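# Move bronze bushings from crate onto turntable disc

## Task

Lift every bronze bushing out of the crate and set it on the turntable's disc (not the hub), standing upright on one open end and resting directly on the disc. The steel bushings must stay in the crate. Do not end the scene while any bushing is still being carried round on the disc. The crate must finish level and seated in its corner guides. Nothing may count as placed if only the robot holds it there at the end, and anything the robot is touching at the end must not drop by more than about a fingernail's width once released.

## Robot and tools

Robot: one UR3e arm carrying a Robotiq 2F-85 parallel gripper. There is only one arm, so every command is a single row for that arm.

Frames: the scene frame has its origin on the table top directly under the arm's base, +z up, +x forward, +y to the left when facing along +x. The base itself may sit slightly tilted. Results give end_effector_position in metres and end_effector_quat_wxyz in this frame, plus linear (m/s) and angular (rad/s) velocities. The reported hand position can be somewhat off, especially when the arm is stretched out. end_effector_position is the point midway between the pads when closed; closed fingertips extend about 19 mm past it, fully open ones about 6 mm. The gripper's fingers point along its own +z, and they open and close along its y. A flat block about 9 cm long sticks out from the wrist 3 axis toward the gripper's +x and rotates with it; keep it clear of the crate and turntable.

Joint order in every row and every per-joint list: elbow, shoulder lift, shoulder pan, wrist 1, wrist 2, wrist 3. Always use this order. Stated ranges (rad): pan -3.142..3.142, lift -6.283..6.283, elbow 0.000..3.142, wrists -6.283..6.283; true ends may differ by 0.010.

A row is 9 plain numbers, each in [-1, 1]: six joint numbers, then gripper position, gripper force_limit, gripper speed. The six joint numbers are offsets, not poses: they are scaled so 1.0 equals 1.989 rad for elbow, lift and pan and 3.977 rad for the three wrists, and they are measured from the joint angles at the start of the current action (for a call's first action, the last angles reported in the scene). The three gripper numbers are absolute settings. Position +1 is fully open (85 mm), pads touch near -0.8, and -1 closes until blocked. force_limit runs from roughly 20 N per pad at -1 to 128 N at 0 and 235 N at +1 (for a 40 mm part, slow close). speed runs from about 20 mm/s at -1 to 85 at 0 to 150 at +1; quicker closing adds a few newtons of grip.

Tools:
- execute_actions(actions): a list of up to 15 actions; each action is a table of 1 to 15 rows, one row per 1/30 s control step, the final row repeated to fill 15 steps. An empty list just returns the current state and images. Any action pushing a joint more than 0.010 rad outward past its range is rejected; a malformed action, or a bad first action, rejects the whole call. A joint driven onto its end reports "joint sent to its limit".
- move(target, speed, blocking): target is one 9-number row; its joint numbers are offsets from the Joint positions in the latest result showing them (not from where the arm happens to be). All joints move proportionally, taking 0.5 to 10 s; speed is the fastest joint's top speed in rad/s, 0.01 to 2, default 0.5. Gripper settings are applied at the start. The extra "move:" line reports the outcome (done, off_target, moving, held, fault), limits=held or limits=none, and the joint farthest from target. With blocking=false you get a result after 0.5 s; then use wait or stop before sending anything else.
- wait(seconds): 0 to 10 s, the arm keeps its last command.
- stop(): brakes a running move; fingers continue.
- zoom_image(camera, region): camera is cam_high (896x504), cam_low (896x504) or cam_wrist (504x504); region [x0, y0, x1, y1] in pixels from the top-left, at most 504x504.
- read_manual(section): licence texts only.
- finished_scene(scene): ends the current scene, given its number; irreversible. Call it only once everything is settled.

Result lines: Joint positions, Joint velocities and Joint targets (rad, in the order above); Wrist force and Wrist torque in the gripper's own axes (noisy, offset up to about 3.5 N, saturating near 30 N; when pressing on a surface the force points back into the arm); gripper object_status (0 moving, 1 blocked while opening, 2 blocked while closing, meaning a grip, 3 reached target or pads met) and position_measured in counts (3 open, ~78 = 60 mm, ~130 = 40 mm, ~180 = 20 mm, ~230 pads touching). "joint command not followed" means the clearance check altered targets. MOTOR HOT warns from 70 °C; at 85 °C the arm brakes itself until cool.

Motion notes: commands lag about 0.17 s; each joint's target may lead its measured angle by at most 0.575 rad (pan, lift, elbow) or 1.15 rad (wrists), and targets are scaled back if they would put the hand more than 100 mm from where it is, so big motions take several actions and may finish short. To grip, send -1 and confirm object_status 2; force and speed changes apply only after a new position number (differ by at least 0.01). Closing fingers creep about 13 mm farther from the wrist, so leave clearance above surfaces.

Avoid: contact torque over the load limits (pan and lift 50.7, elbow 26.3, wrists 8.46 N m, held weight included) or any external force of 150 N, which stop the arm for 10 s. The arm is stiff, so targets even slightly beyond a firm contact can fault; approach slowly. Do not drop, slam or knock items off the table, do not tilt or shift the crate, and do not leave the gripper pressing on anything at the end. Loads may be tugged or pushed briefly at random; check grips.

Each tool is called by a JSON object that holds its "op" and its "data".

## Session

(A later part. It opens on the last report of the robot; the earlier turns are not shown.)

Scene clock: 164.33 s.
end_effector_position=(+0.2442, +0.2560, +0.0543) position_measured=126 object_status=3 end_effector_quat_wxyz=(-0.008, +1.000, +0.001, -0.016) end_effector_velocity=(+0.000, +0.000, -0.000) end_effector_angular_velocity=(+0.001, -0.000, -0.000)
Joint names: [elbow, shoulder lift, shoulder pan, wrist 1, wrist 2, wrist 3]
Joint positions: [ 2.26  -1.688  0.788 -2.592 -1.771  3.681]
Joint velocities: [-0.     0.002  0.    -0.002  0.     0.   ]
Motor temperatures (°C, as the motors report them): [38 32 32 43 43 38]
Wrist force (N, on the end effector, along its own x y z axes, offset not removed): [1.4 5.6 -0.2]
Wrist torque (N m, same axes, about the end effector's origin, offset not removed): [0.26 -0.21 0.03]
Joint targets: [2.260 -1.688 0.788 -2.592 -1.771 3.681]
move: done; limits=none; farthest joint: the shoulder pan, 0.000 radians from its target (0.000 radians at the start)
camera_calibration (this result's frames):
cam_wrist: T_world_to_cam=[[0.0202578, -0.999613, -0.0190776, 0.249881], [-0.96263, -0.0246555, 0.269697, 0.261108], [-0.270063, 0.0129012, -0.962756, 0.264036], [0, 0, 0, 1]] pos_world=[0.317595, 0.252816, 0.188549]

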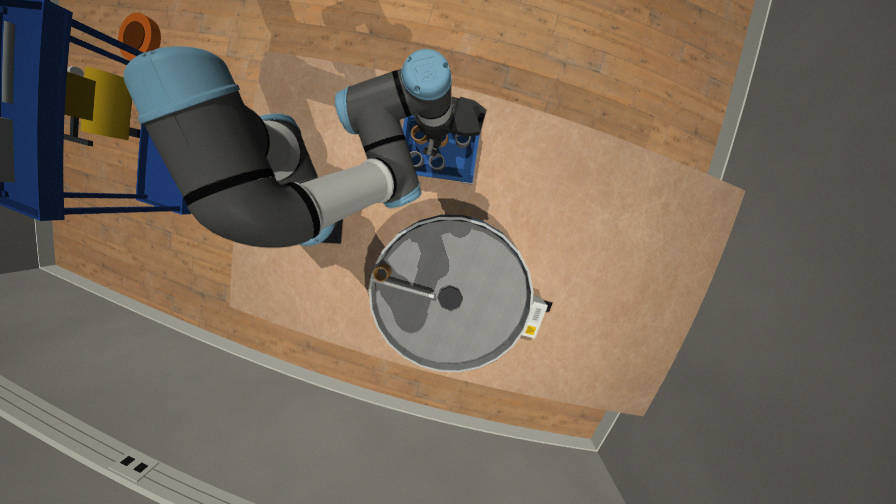

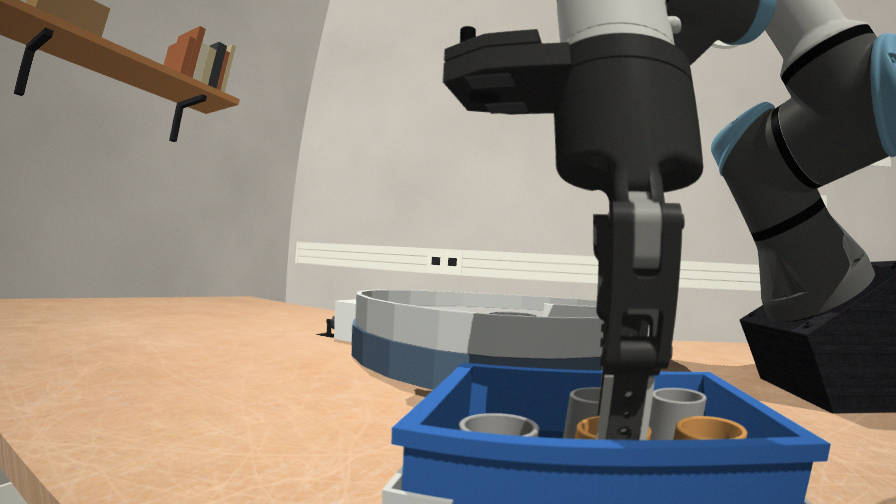

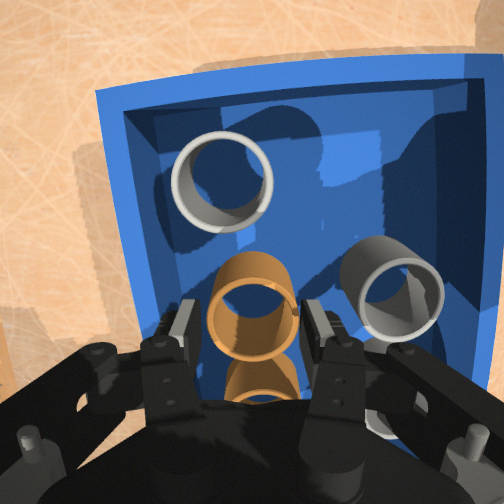

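{"op": "move", "data": {"target": [0.006,0.02,-0.005,-0.013,0.001,-0.002,0.03,0,0], "speed": 0.03}}

{"op": "move", "data": {"target": [0,0,0,0,0,0,-1,-0.5,-0.5]}}

Scene clock: 168.27 s.
end_effector_position=(+0.2443, +0.2559, +0.0446) position_measured=126 object_status=3 end_effector_quat_wxyz=(-0.008, +1.000, +0.001, -0.017) end_effector_velocity=(-0.000, +0.000, -0.000) end_effector_angular_velocity=(+0.001, -0.000, +0.001)
Joint names: [elbow, shoulder lift, shoulder pan, wrist 1, wrist 2, wrist 3]
Joint positions: [ 2.271 -1.649  0.778 -2.644 -1.767  3.673]
Joint velocities: [ 0.     0.002  0.001 -0.002 -0.    -0.   ]
Motor temperatures (°C, as the motors report them): [38 32 32 43 43 38]
Wrist force (N, on the end effector, along its own x y z axes, offset not removed): [1.9 4.2 -0.6]
Wrist torque (N m, same axes, about the end effector's origin, offset not removed): [0.32 -0.31 0.06]
Joint targets: [2.272 -1.649 0.778 -2.644 -1.767 3.673]
move: done; limits=none; farthest joint: the shoulder lift, 0.001 radians from its target (0.040 radians at the start)
camera_calibration (this result's frames):
cam_wrist: T_world_to_cam=[[0.0194757, -0.99965, -0.0178867, 0.249723], [-0.962285, -0.023597, 0.271017, 0.263438], [-0.271344, 0.0119339, -0.962408, 0.255326], [0, 0, 0, 1]] pos_world=[0.31792, 0.252805, 0.178798]

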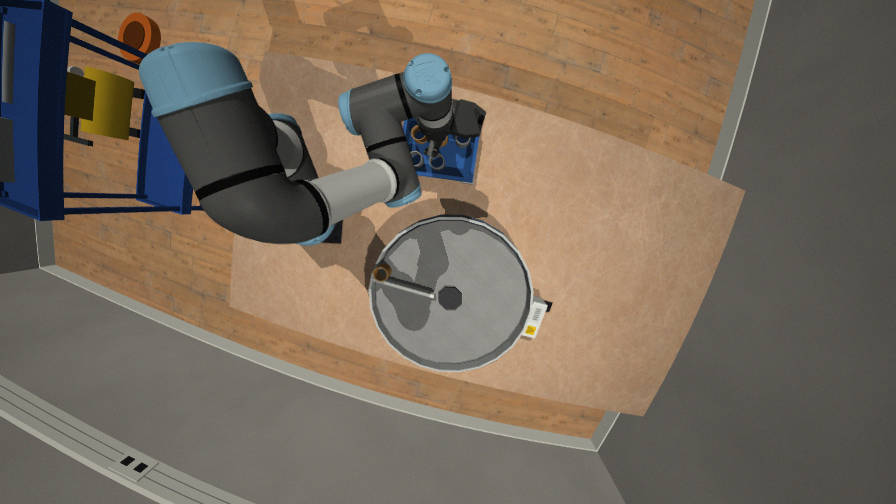

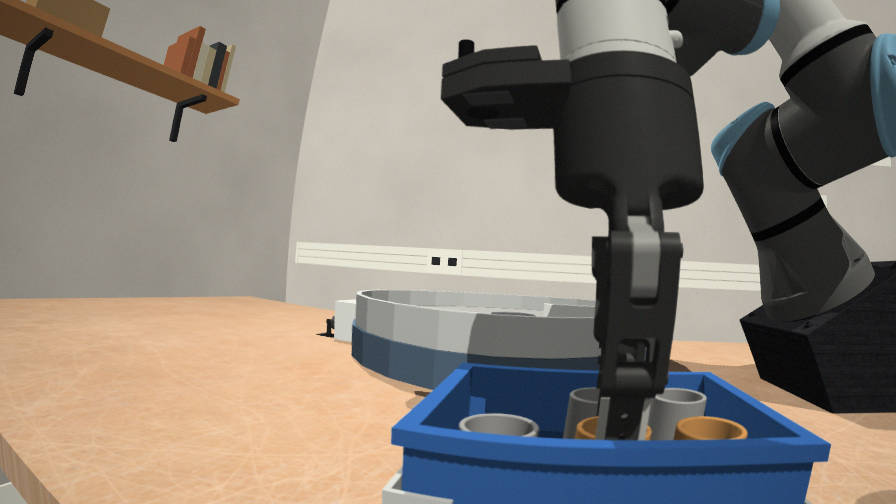

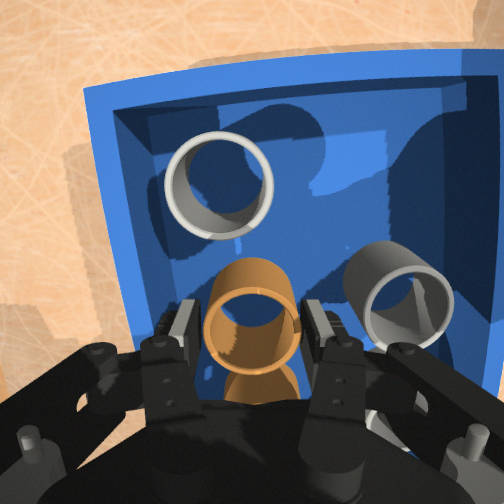

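Scene clock: 168.77 s.
end_effector_position=(+0.2443, +0.2559, +0.0446) position_measured=138 object_status=2 end_effector_quat_wxyz=(-0.008, +1.000, +0.001, -0.017) end_effector_velocity=(+0.000, -0.000, +0.000) end_effector_angular_velocity=(-0.000, -0.001, -0.000)
Joint names: [elbow, shoulder lift, shoulder pan, wrist 1, wrist 2, wrist 3]
Joint positions: [ 2.271 -1.649  0.778 -2.644 -1.767  3.673]
Joint velocities: [ 0. -0.  0. -0. -0.  0.]
Motor temperatures (°C, as the motors report them): [38 32 32 43 43 38]
Wrist force (N, on the end effector, along its own x y z axes, offset not removed): [-3.1 3.4 -18.6]
Wrist torque (N m, same axes, about the end effector's origin, offset not removed): [-0.05 -0.29 0.05]
Joint targets: [2.271 -1.649 0.778 -2.644 -1.767 3.673]
move: done; limits=none; farthest joint: the shoulder pan, 0.000 radians from its target (0.000 radians at the start)
camera_calibration (this result's frames):
cam_wrist: T_world_to_cam=[[0.0194599, -0.99965, -0.0179307, 0.249738], [-0.962299, -0.0235932, 0.270969, 0.263457], [-0.271297, 0.0119817, -0.962421, 0.255302], [0, 0, 0, 1]] pos_world=[0.317928, 0.252808, 0.178798]

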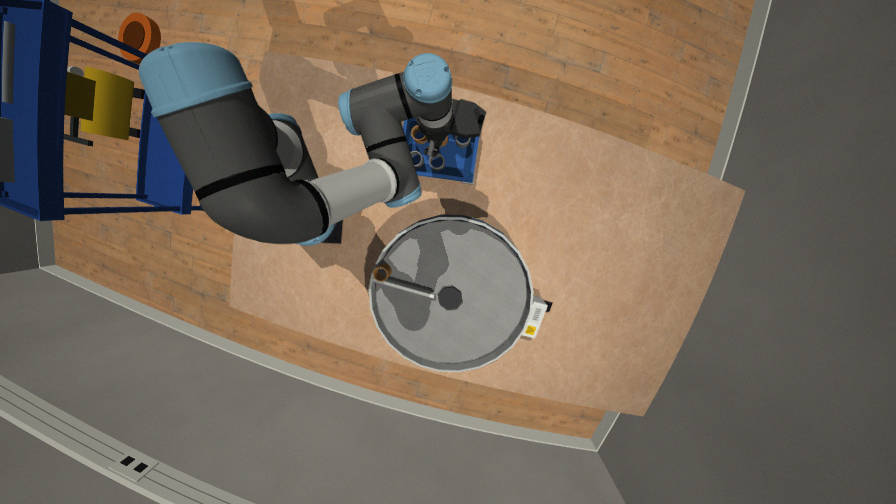

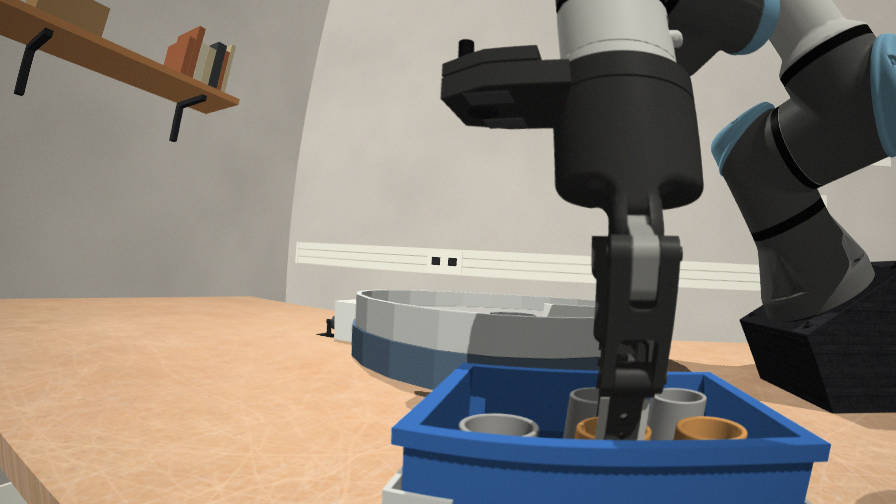

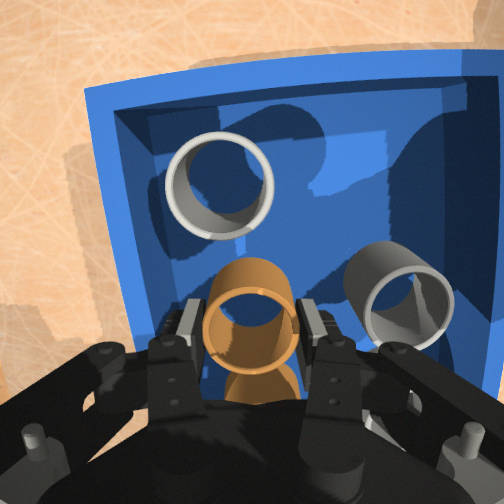

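{"op": "move", "data": {"target": [-0.023,-0.08,0.015,0.052,-0.003,0.006,-1,-0.5,-0.5], "speed": 0.15}}

{"op": "move", "data": {"target": [-0.2,-0.204,-0.008,0.225,0,0,-1,-0.5,-0.5], "speed": 0.7}}

Scene clock: 174.00 s.
end_effector_position=(+0.2427, +0.2527, +0.0825) position_measured=138 object_status=2 end_effector_quat_wxyz=(-0.009, +1.000, +0.002, -0.015) end_effector_velocity=(+0.000, +0.000, +0.001) end_effector_angular_velocity=(+0.000, -0.001, -0.000)
Joint names: [elbow, shoulder lift, shoulder pan, wrist 1, wrist 2, wrist 3]
Joint positions: [ 2.226 -1.808  0.808 -2.437 -1.779  3.697]
Joint velocities: [-0.002 -0.002  0.     0.003 -0.     0.   ]
Motor temperatures (°C, as the motors report them): [38 32 32 43 43 38]
Wrist force (N, on the end effector, along its own x y z axes, offset not removed): [1.1 1.8 0.4]
Wrist torque (N m, same axes, about the end effector's origin, offset not removed): [0.25 -0.23 0.04]
Joint targets: [2.226 -1.808 0.808 -2.437 -1.779 3.697]
move: done; limits=none; farthest joint: the shoulder lift, 0.001 radians from its target (0.159 radians at the start)
camera_calibration (this result's frames):
cam_wrist: T_world_to_cam=[[0.022234, -0.99954, -0.0206244, 0.246801], [-0.96289, -0.0269599, 0.268545, 0.252769], [-0.268978, 0.0138882, -0.963046, 0.290355], [0, 0, 0, 1]] pos_world=[0.316001, 0.24947, 0.216835]

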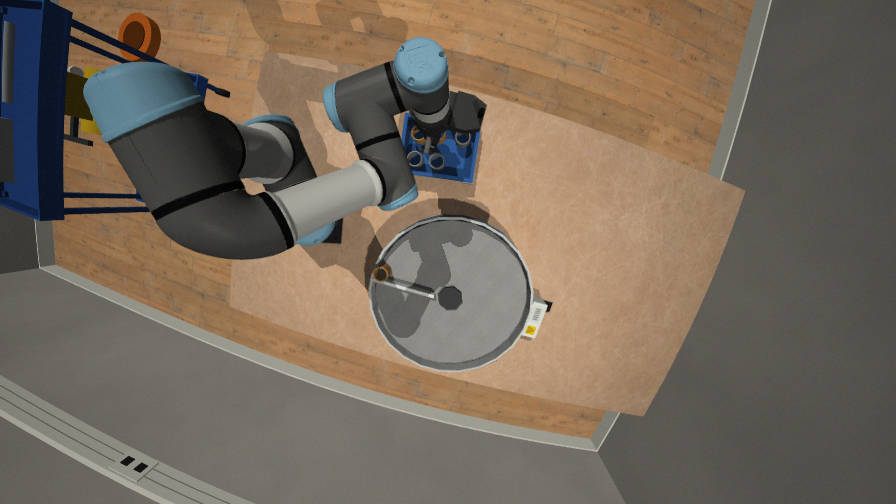

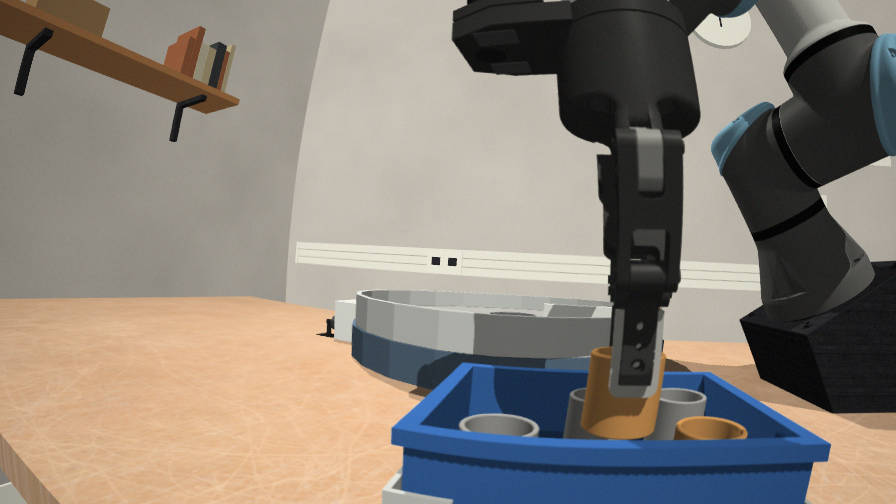

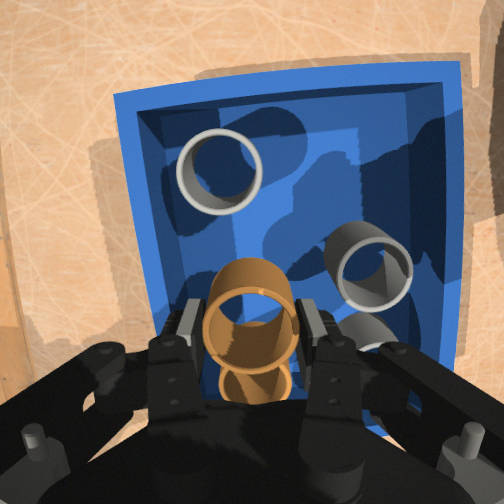

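Scene clock: 176.00 s.
end_effector_position=(+0.2256, +0.1980, +0.2209) position_measured=138 object_status=2 end_effector_quat_wxyz=(+0.018, +0.998, +0.005, -0.053) end_effector_velocity=(-0.000, -0.000, +0.000) end_effector_angular_velocity=(-0.001, +0.000, -0.001)
Joint names: [elbow, shoulder lift, shoulder pan, wrist 1, wrist 2, wrist 3]
Joint positions: [ 1.828 -2.213  0.792 -1.543 -1.779  3.697]
Joint velocities: [-0.001 -0.001 -0.001  0.002 -0.     0.   ]
Motor temperatures (°C, as the motors report them): [38 32 32 43 43 38]
Wrist force (N, on the end effector, along its own x y z axes, offset not removed): [0.4 1.6 1.4]
Wrist torque (N m, same axes, about the end effector's origin, offset not removed): [0.23 -0.08 0.00]
Joint targets: [1.828 -2.213 0.792 -1.542 -1.779 3.697]
move: done; limits=none; farthest joint: the shoulder lift, 0.001 radians from its target (0.406 radians at the start)
camera_calibration (this result's frames):
cam_wrist: T_world_to_cam=[[0.0302107, -0.999043, 0.0316362, 0.181905], [-0.939851, -0.0176183, 0.341131, 0.174516], [-0.340247, -0.0400391, -0.939483, 0.441368], [0, 0, 0, 1]] pos_world=[0.308698, 0.202478, 0.34937]

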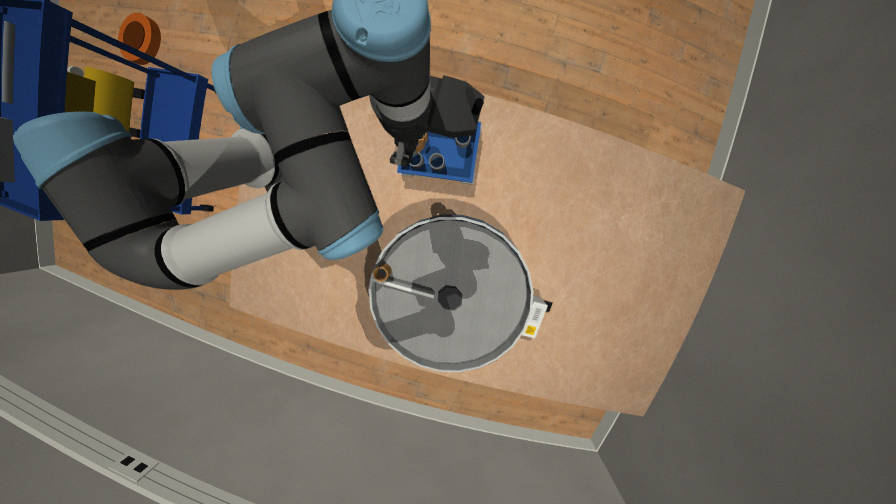

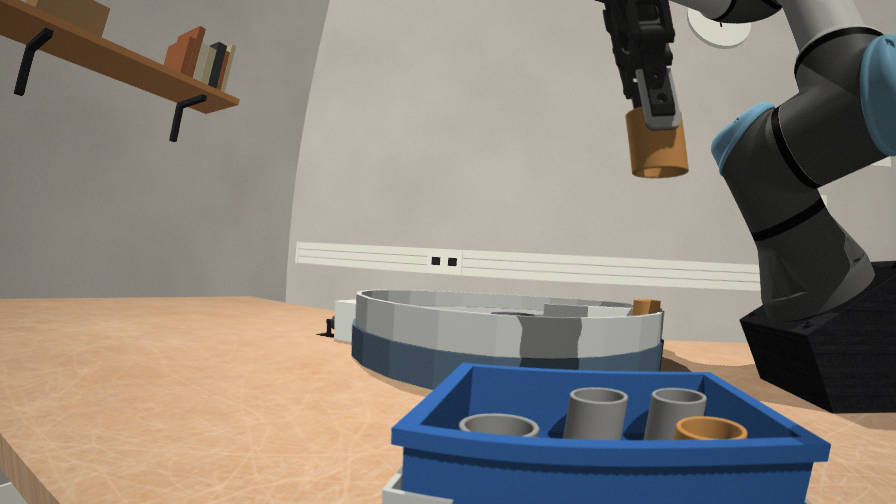

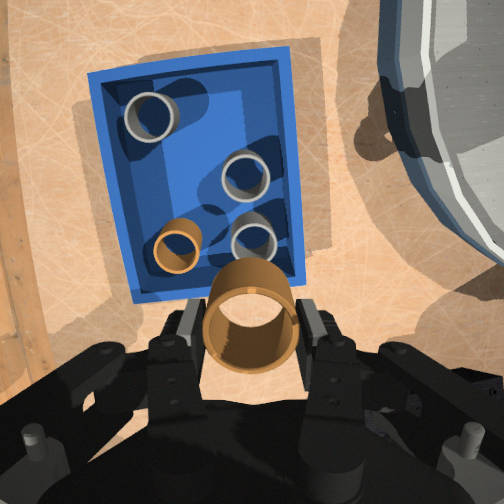

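To place hover, then z≈.097, then .0935.

{"op": "move", "data": {"target": [-0.0784,0.063,-0.803,0.048,0.166,-0.081,-1,-0.5,-0.5], "speed": 1}}

{"op": "move", "data": {"target": [0.135,0.044,0.080,-0.109,-0.009,0,-1,-0.5,-0.5], "speed": 0.3}}

{"op": "move", "data": {"target": [0.008,0.003,0.005,-0.006,0,0,-1,-0.5,-0.5], "speed": 0.02}}

Scene clock: 181.20 s.
end_effector_position=(+0.3924, -0.0305, +0.1626) position_measured=138 object_status=2 end_effector_quat_wxyz=(-0.003, +0.826, -0.563, -0.023) end_effector_velocity=(-0.000, -0.000, -0.000) end_effector_angular_velocity=(+0.001, -0.000, -0.002)
Joint names: [elbow, shoulder lift, shoulder pan, wrist 1, wrist 2, wrist 3]
Joint positions: [ 1.672 -2.088 -0.805 -1.352 -1.118  3.375]
Joint velocities: [ 0.001  0.    -0.002  0.     0.001 -0.001]
Motor temperatures (°C, as the motors report them): [38 32 32 43 43 38]
Wrist force (N, on the end effector, along its own x y z axes, offset not removed): [0.4 2.3 0.4]
Wrist torque (N m, same axes, about the end effector's origin, offset not removed): [0.34 -0.09 0.02]
Joint targets: [1.672 -2.088 -0.805 -1.352 -1.118 3.375]
move: done; limits=none; farthest joint: the shoulder pan, 0.000 radians from its target (1.597 radians at the start)
camera_calibration (this result's frames):
cam_wrist: T_world_to_cam=[[-0.923786, -0.382515, 0.0173485, 0.345917], [-0.362846, 0.88896, 0.27945, 0.158457], [-0.122316, 0.251857, -0.960004, 0.360893], [0, 0, 0, 1]] pos_world=[0.421192, -0.0994374, 0.296176]

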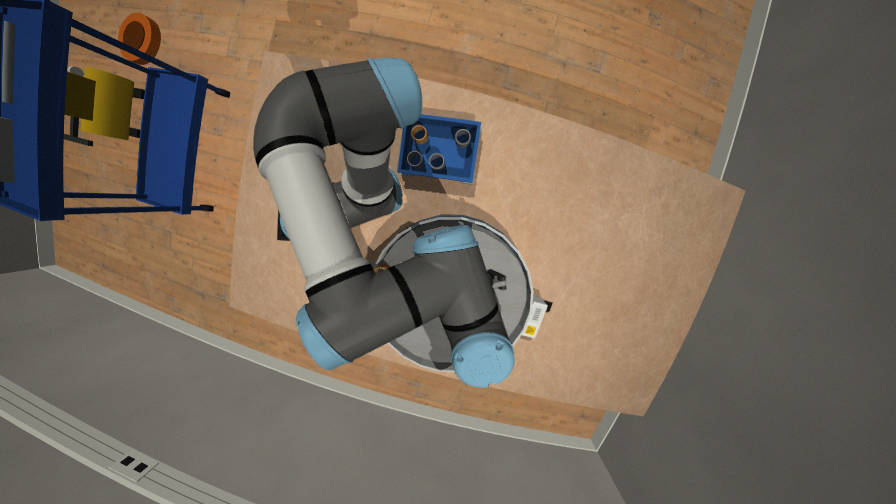

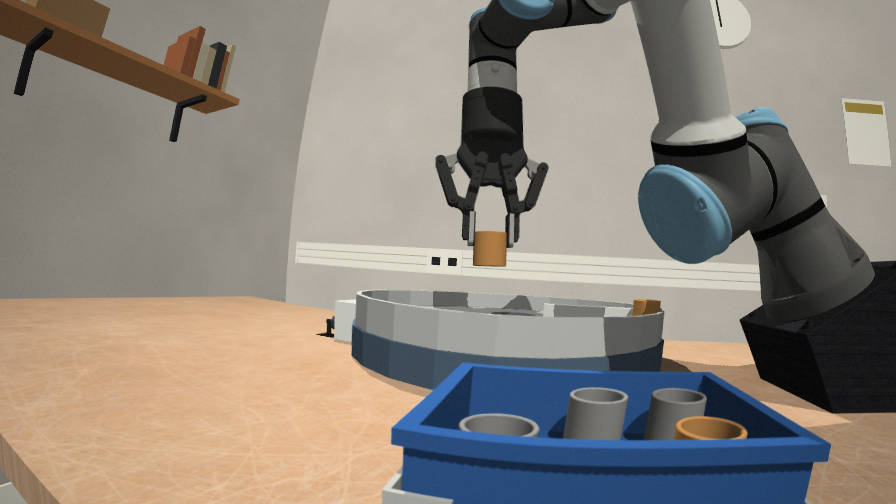

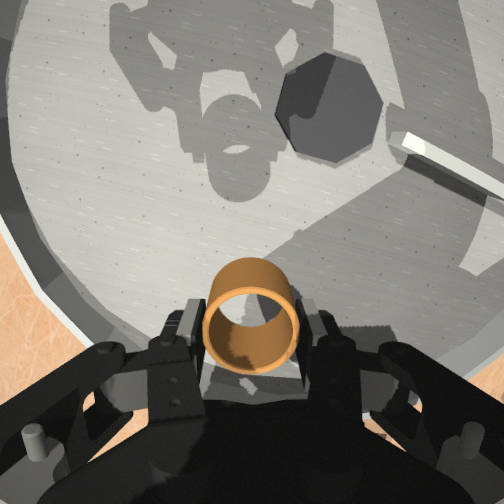

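Scene clock: 183.23 s.
end_effector_position=(+0.3921, -0.0294, +0.0973) position_measured=138 object_status=2 end_effector_quat_wxyz=(-0.005, +0.872, -0.490, -0.020) end_effector_velocity=(+0.000, +0.000, -0.000) end_effector_angular_velocity=(+0.000, -0.000, +0.001)
Joint names: [elbow, shoulder lift, shoulder pan, wrist 1, wrist 2, wrist 3]
Joint positions: [ 1.941 -2.    -0.646 -1.785 -1.154  3.375]
Joint velocities: [ 0.001  0.     0.001 -0.002  0.    -0.   ]
Motor temperatures (°C, as the motors report them): [38 32 32 43 43 38]
Wrist force (N, on the end effector, along its own x y z axes, offset not removed): [0.8 1.0 1.4]
Wrist torque (N m, same axes, about the end effector's origin, offset not removed): [0.13 -0.16 0.03]
Joint targets: [1.941 -2.000 -0.646 -1.785 -1.154 3.375]
move: done; limits=none; farthest joint: the wrist 1, 0.001 radians from its target (0.434 radians at the start)
camera_calibration (this result's frames):
cam_wrist: T_world_to_cam=[[-0.844447, -0.535582, 0.00783475, 0.312487], [-0.512738, 0.812489, 0.27742, 0.232333], [-0.154946, 0.230249, -0.960717, 0.310175], [0, 0, 0, 1]] pos_world=[0.431066, -0.0928235, 0.231088]

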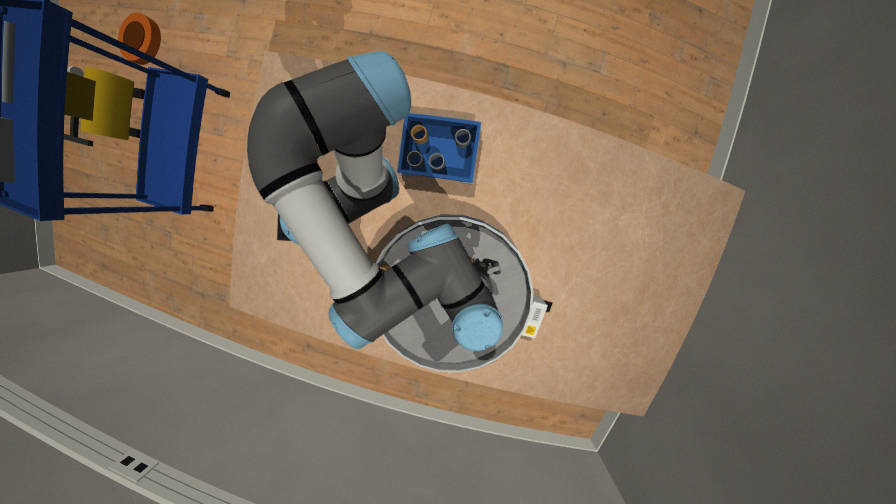

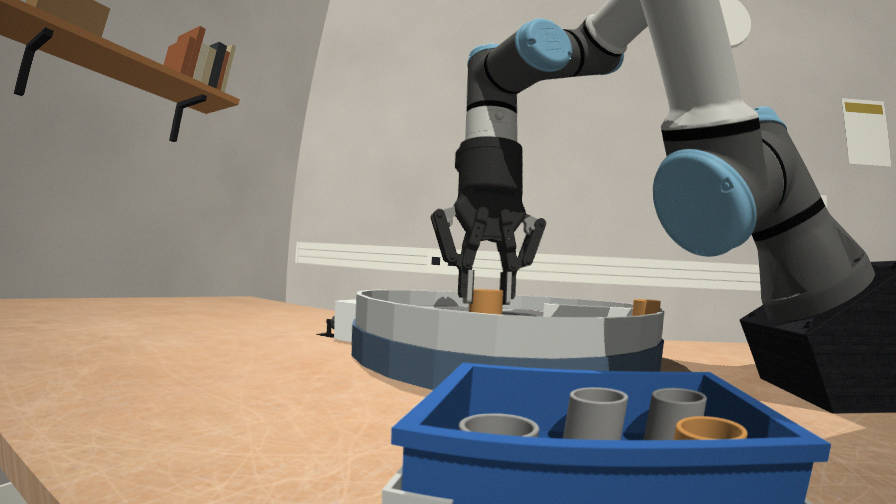

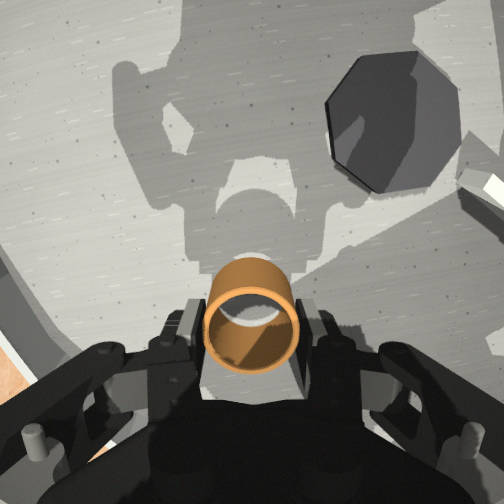

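Scene clock: 184.70 s.
end_effector_position=(+0.3917, -0.0277, +0.0932) position_measured=138 object_status=2 end_effector_quat_wxyz=(-0.007, +0.874, -0.486, -0.020) end_effector_velocity=(-0.000, +0.000, -0.000) end_effector_angular_velocity=(+0.000, -0.000, +0.001)
Joint names: [elbow, shoulder lift, shoulder pan, wrist 1, wrist 2, wrist 3]
Joint positions: [ 1.956 -1.995 -0.636 -1.809 -1.154  3.375]
Joint velocities: [ 0.001  0.     0.001 -0.002  0.     0.   ]
Motor temperatures (°C, as the motors report them): [38 32 32 43 43 38]
Wrist force (N, on the end effector, along its own x y z axes, offset not removed): [-0.5 2.9 -7.2]
Wrist torque (N m, same axes, about the end effector's origin, offset not removed): [0.24 -0.18 0.03]
Joint targets: [1.957 -1.994 -0.636 -1.809 -1.154 3.375]
move: done; limits=none; farthest joint: the shoulder lift, 0.001 radians from its target (0.006 radians at the start)
camera_calibration (this result's frames):
cam_wrist: T_world_to_cam=[[-0.83937, -0.543535, 0.00523772, 0.311138], [-0.520601, 0.80665, 0.279804, 0.234543], [-0.156308, 0.232132, -0.960043, 0.306277], [0, 0, 0, 1]] pos_world=[0.431137, -0.0911762, 0.226783]

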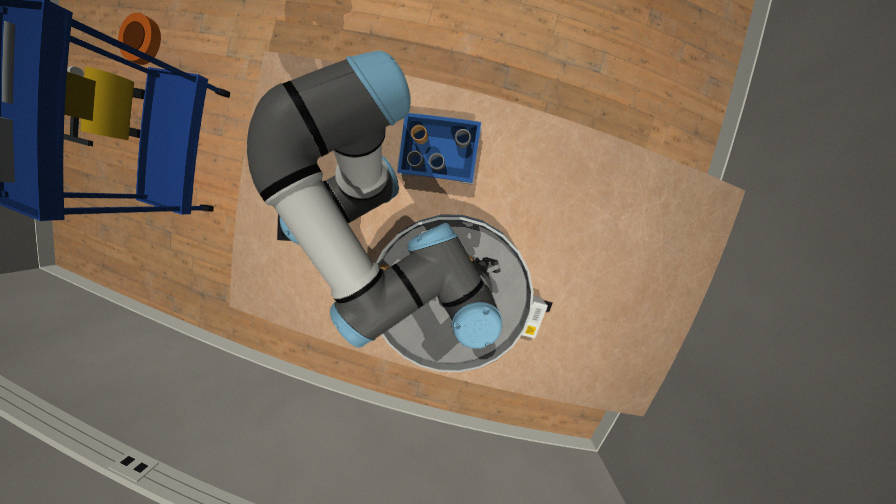

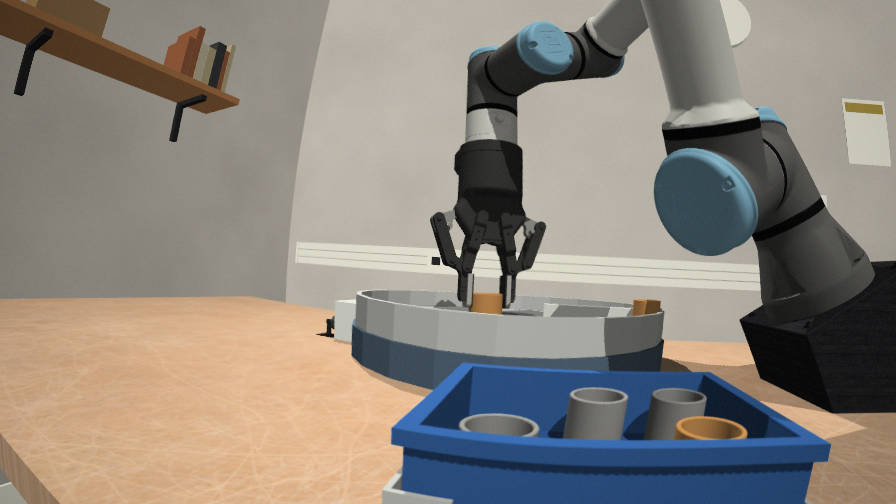

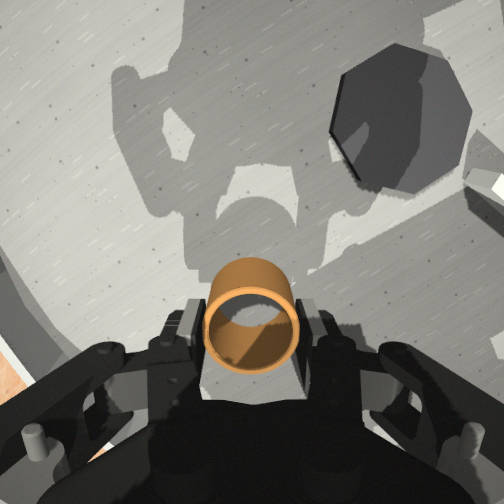

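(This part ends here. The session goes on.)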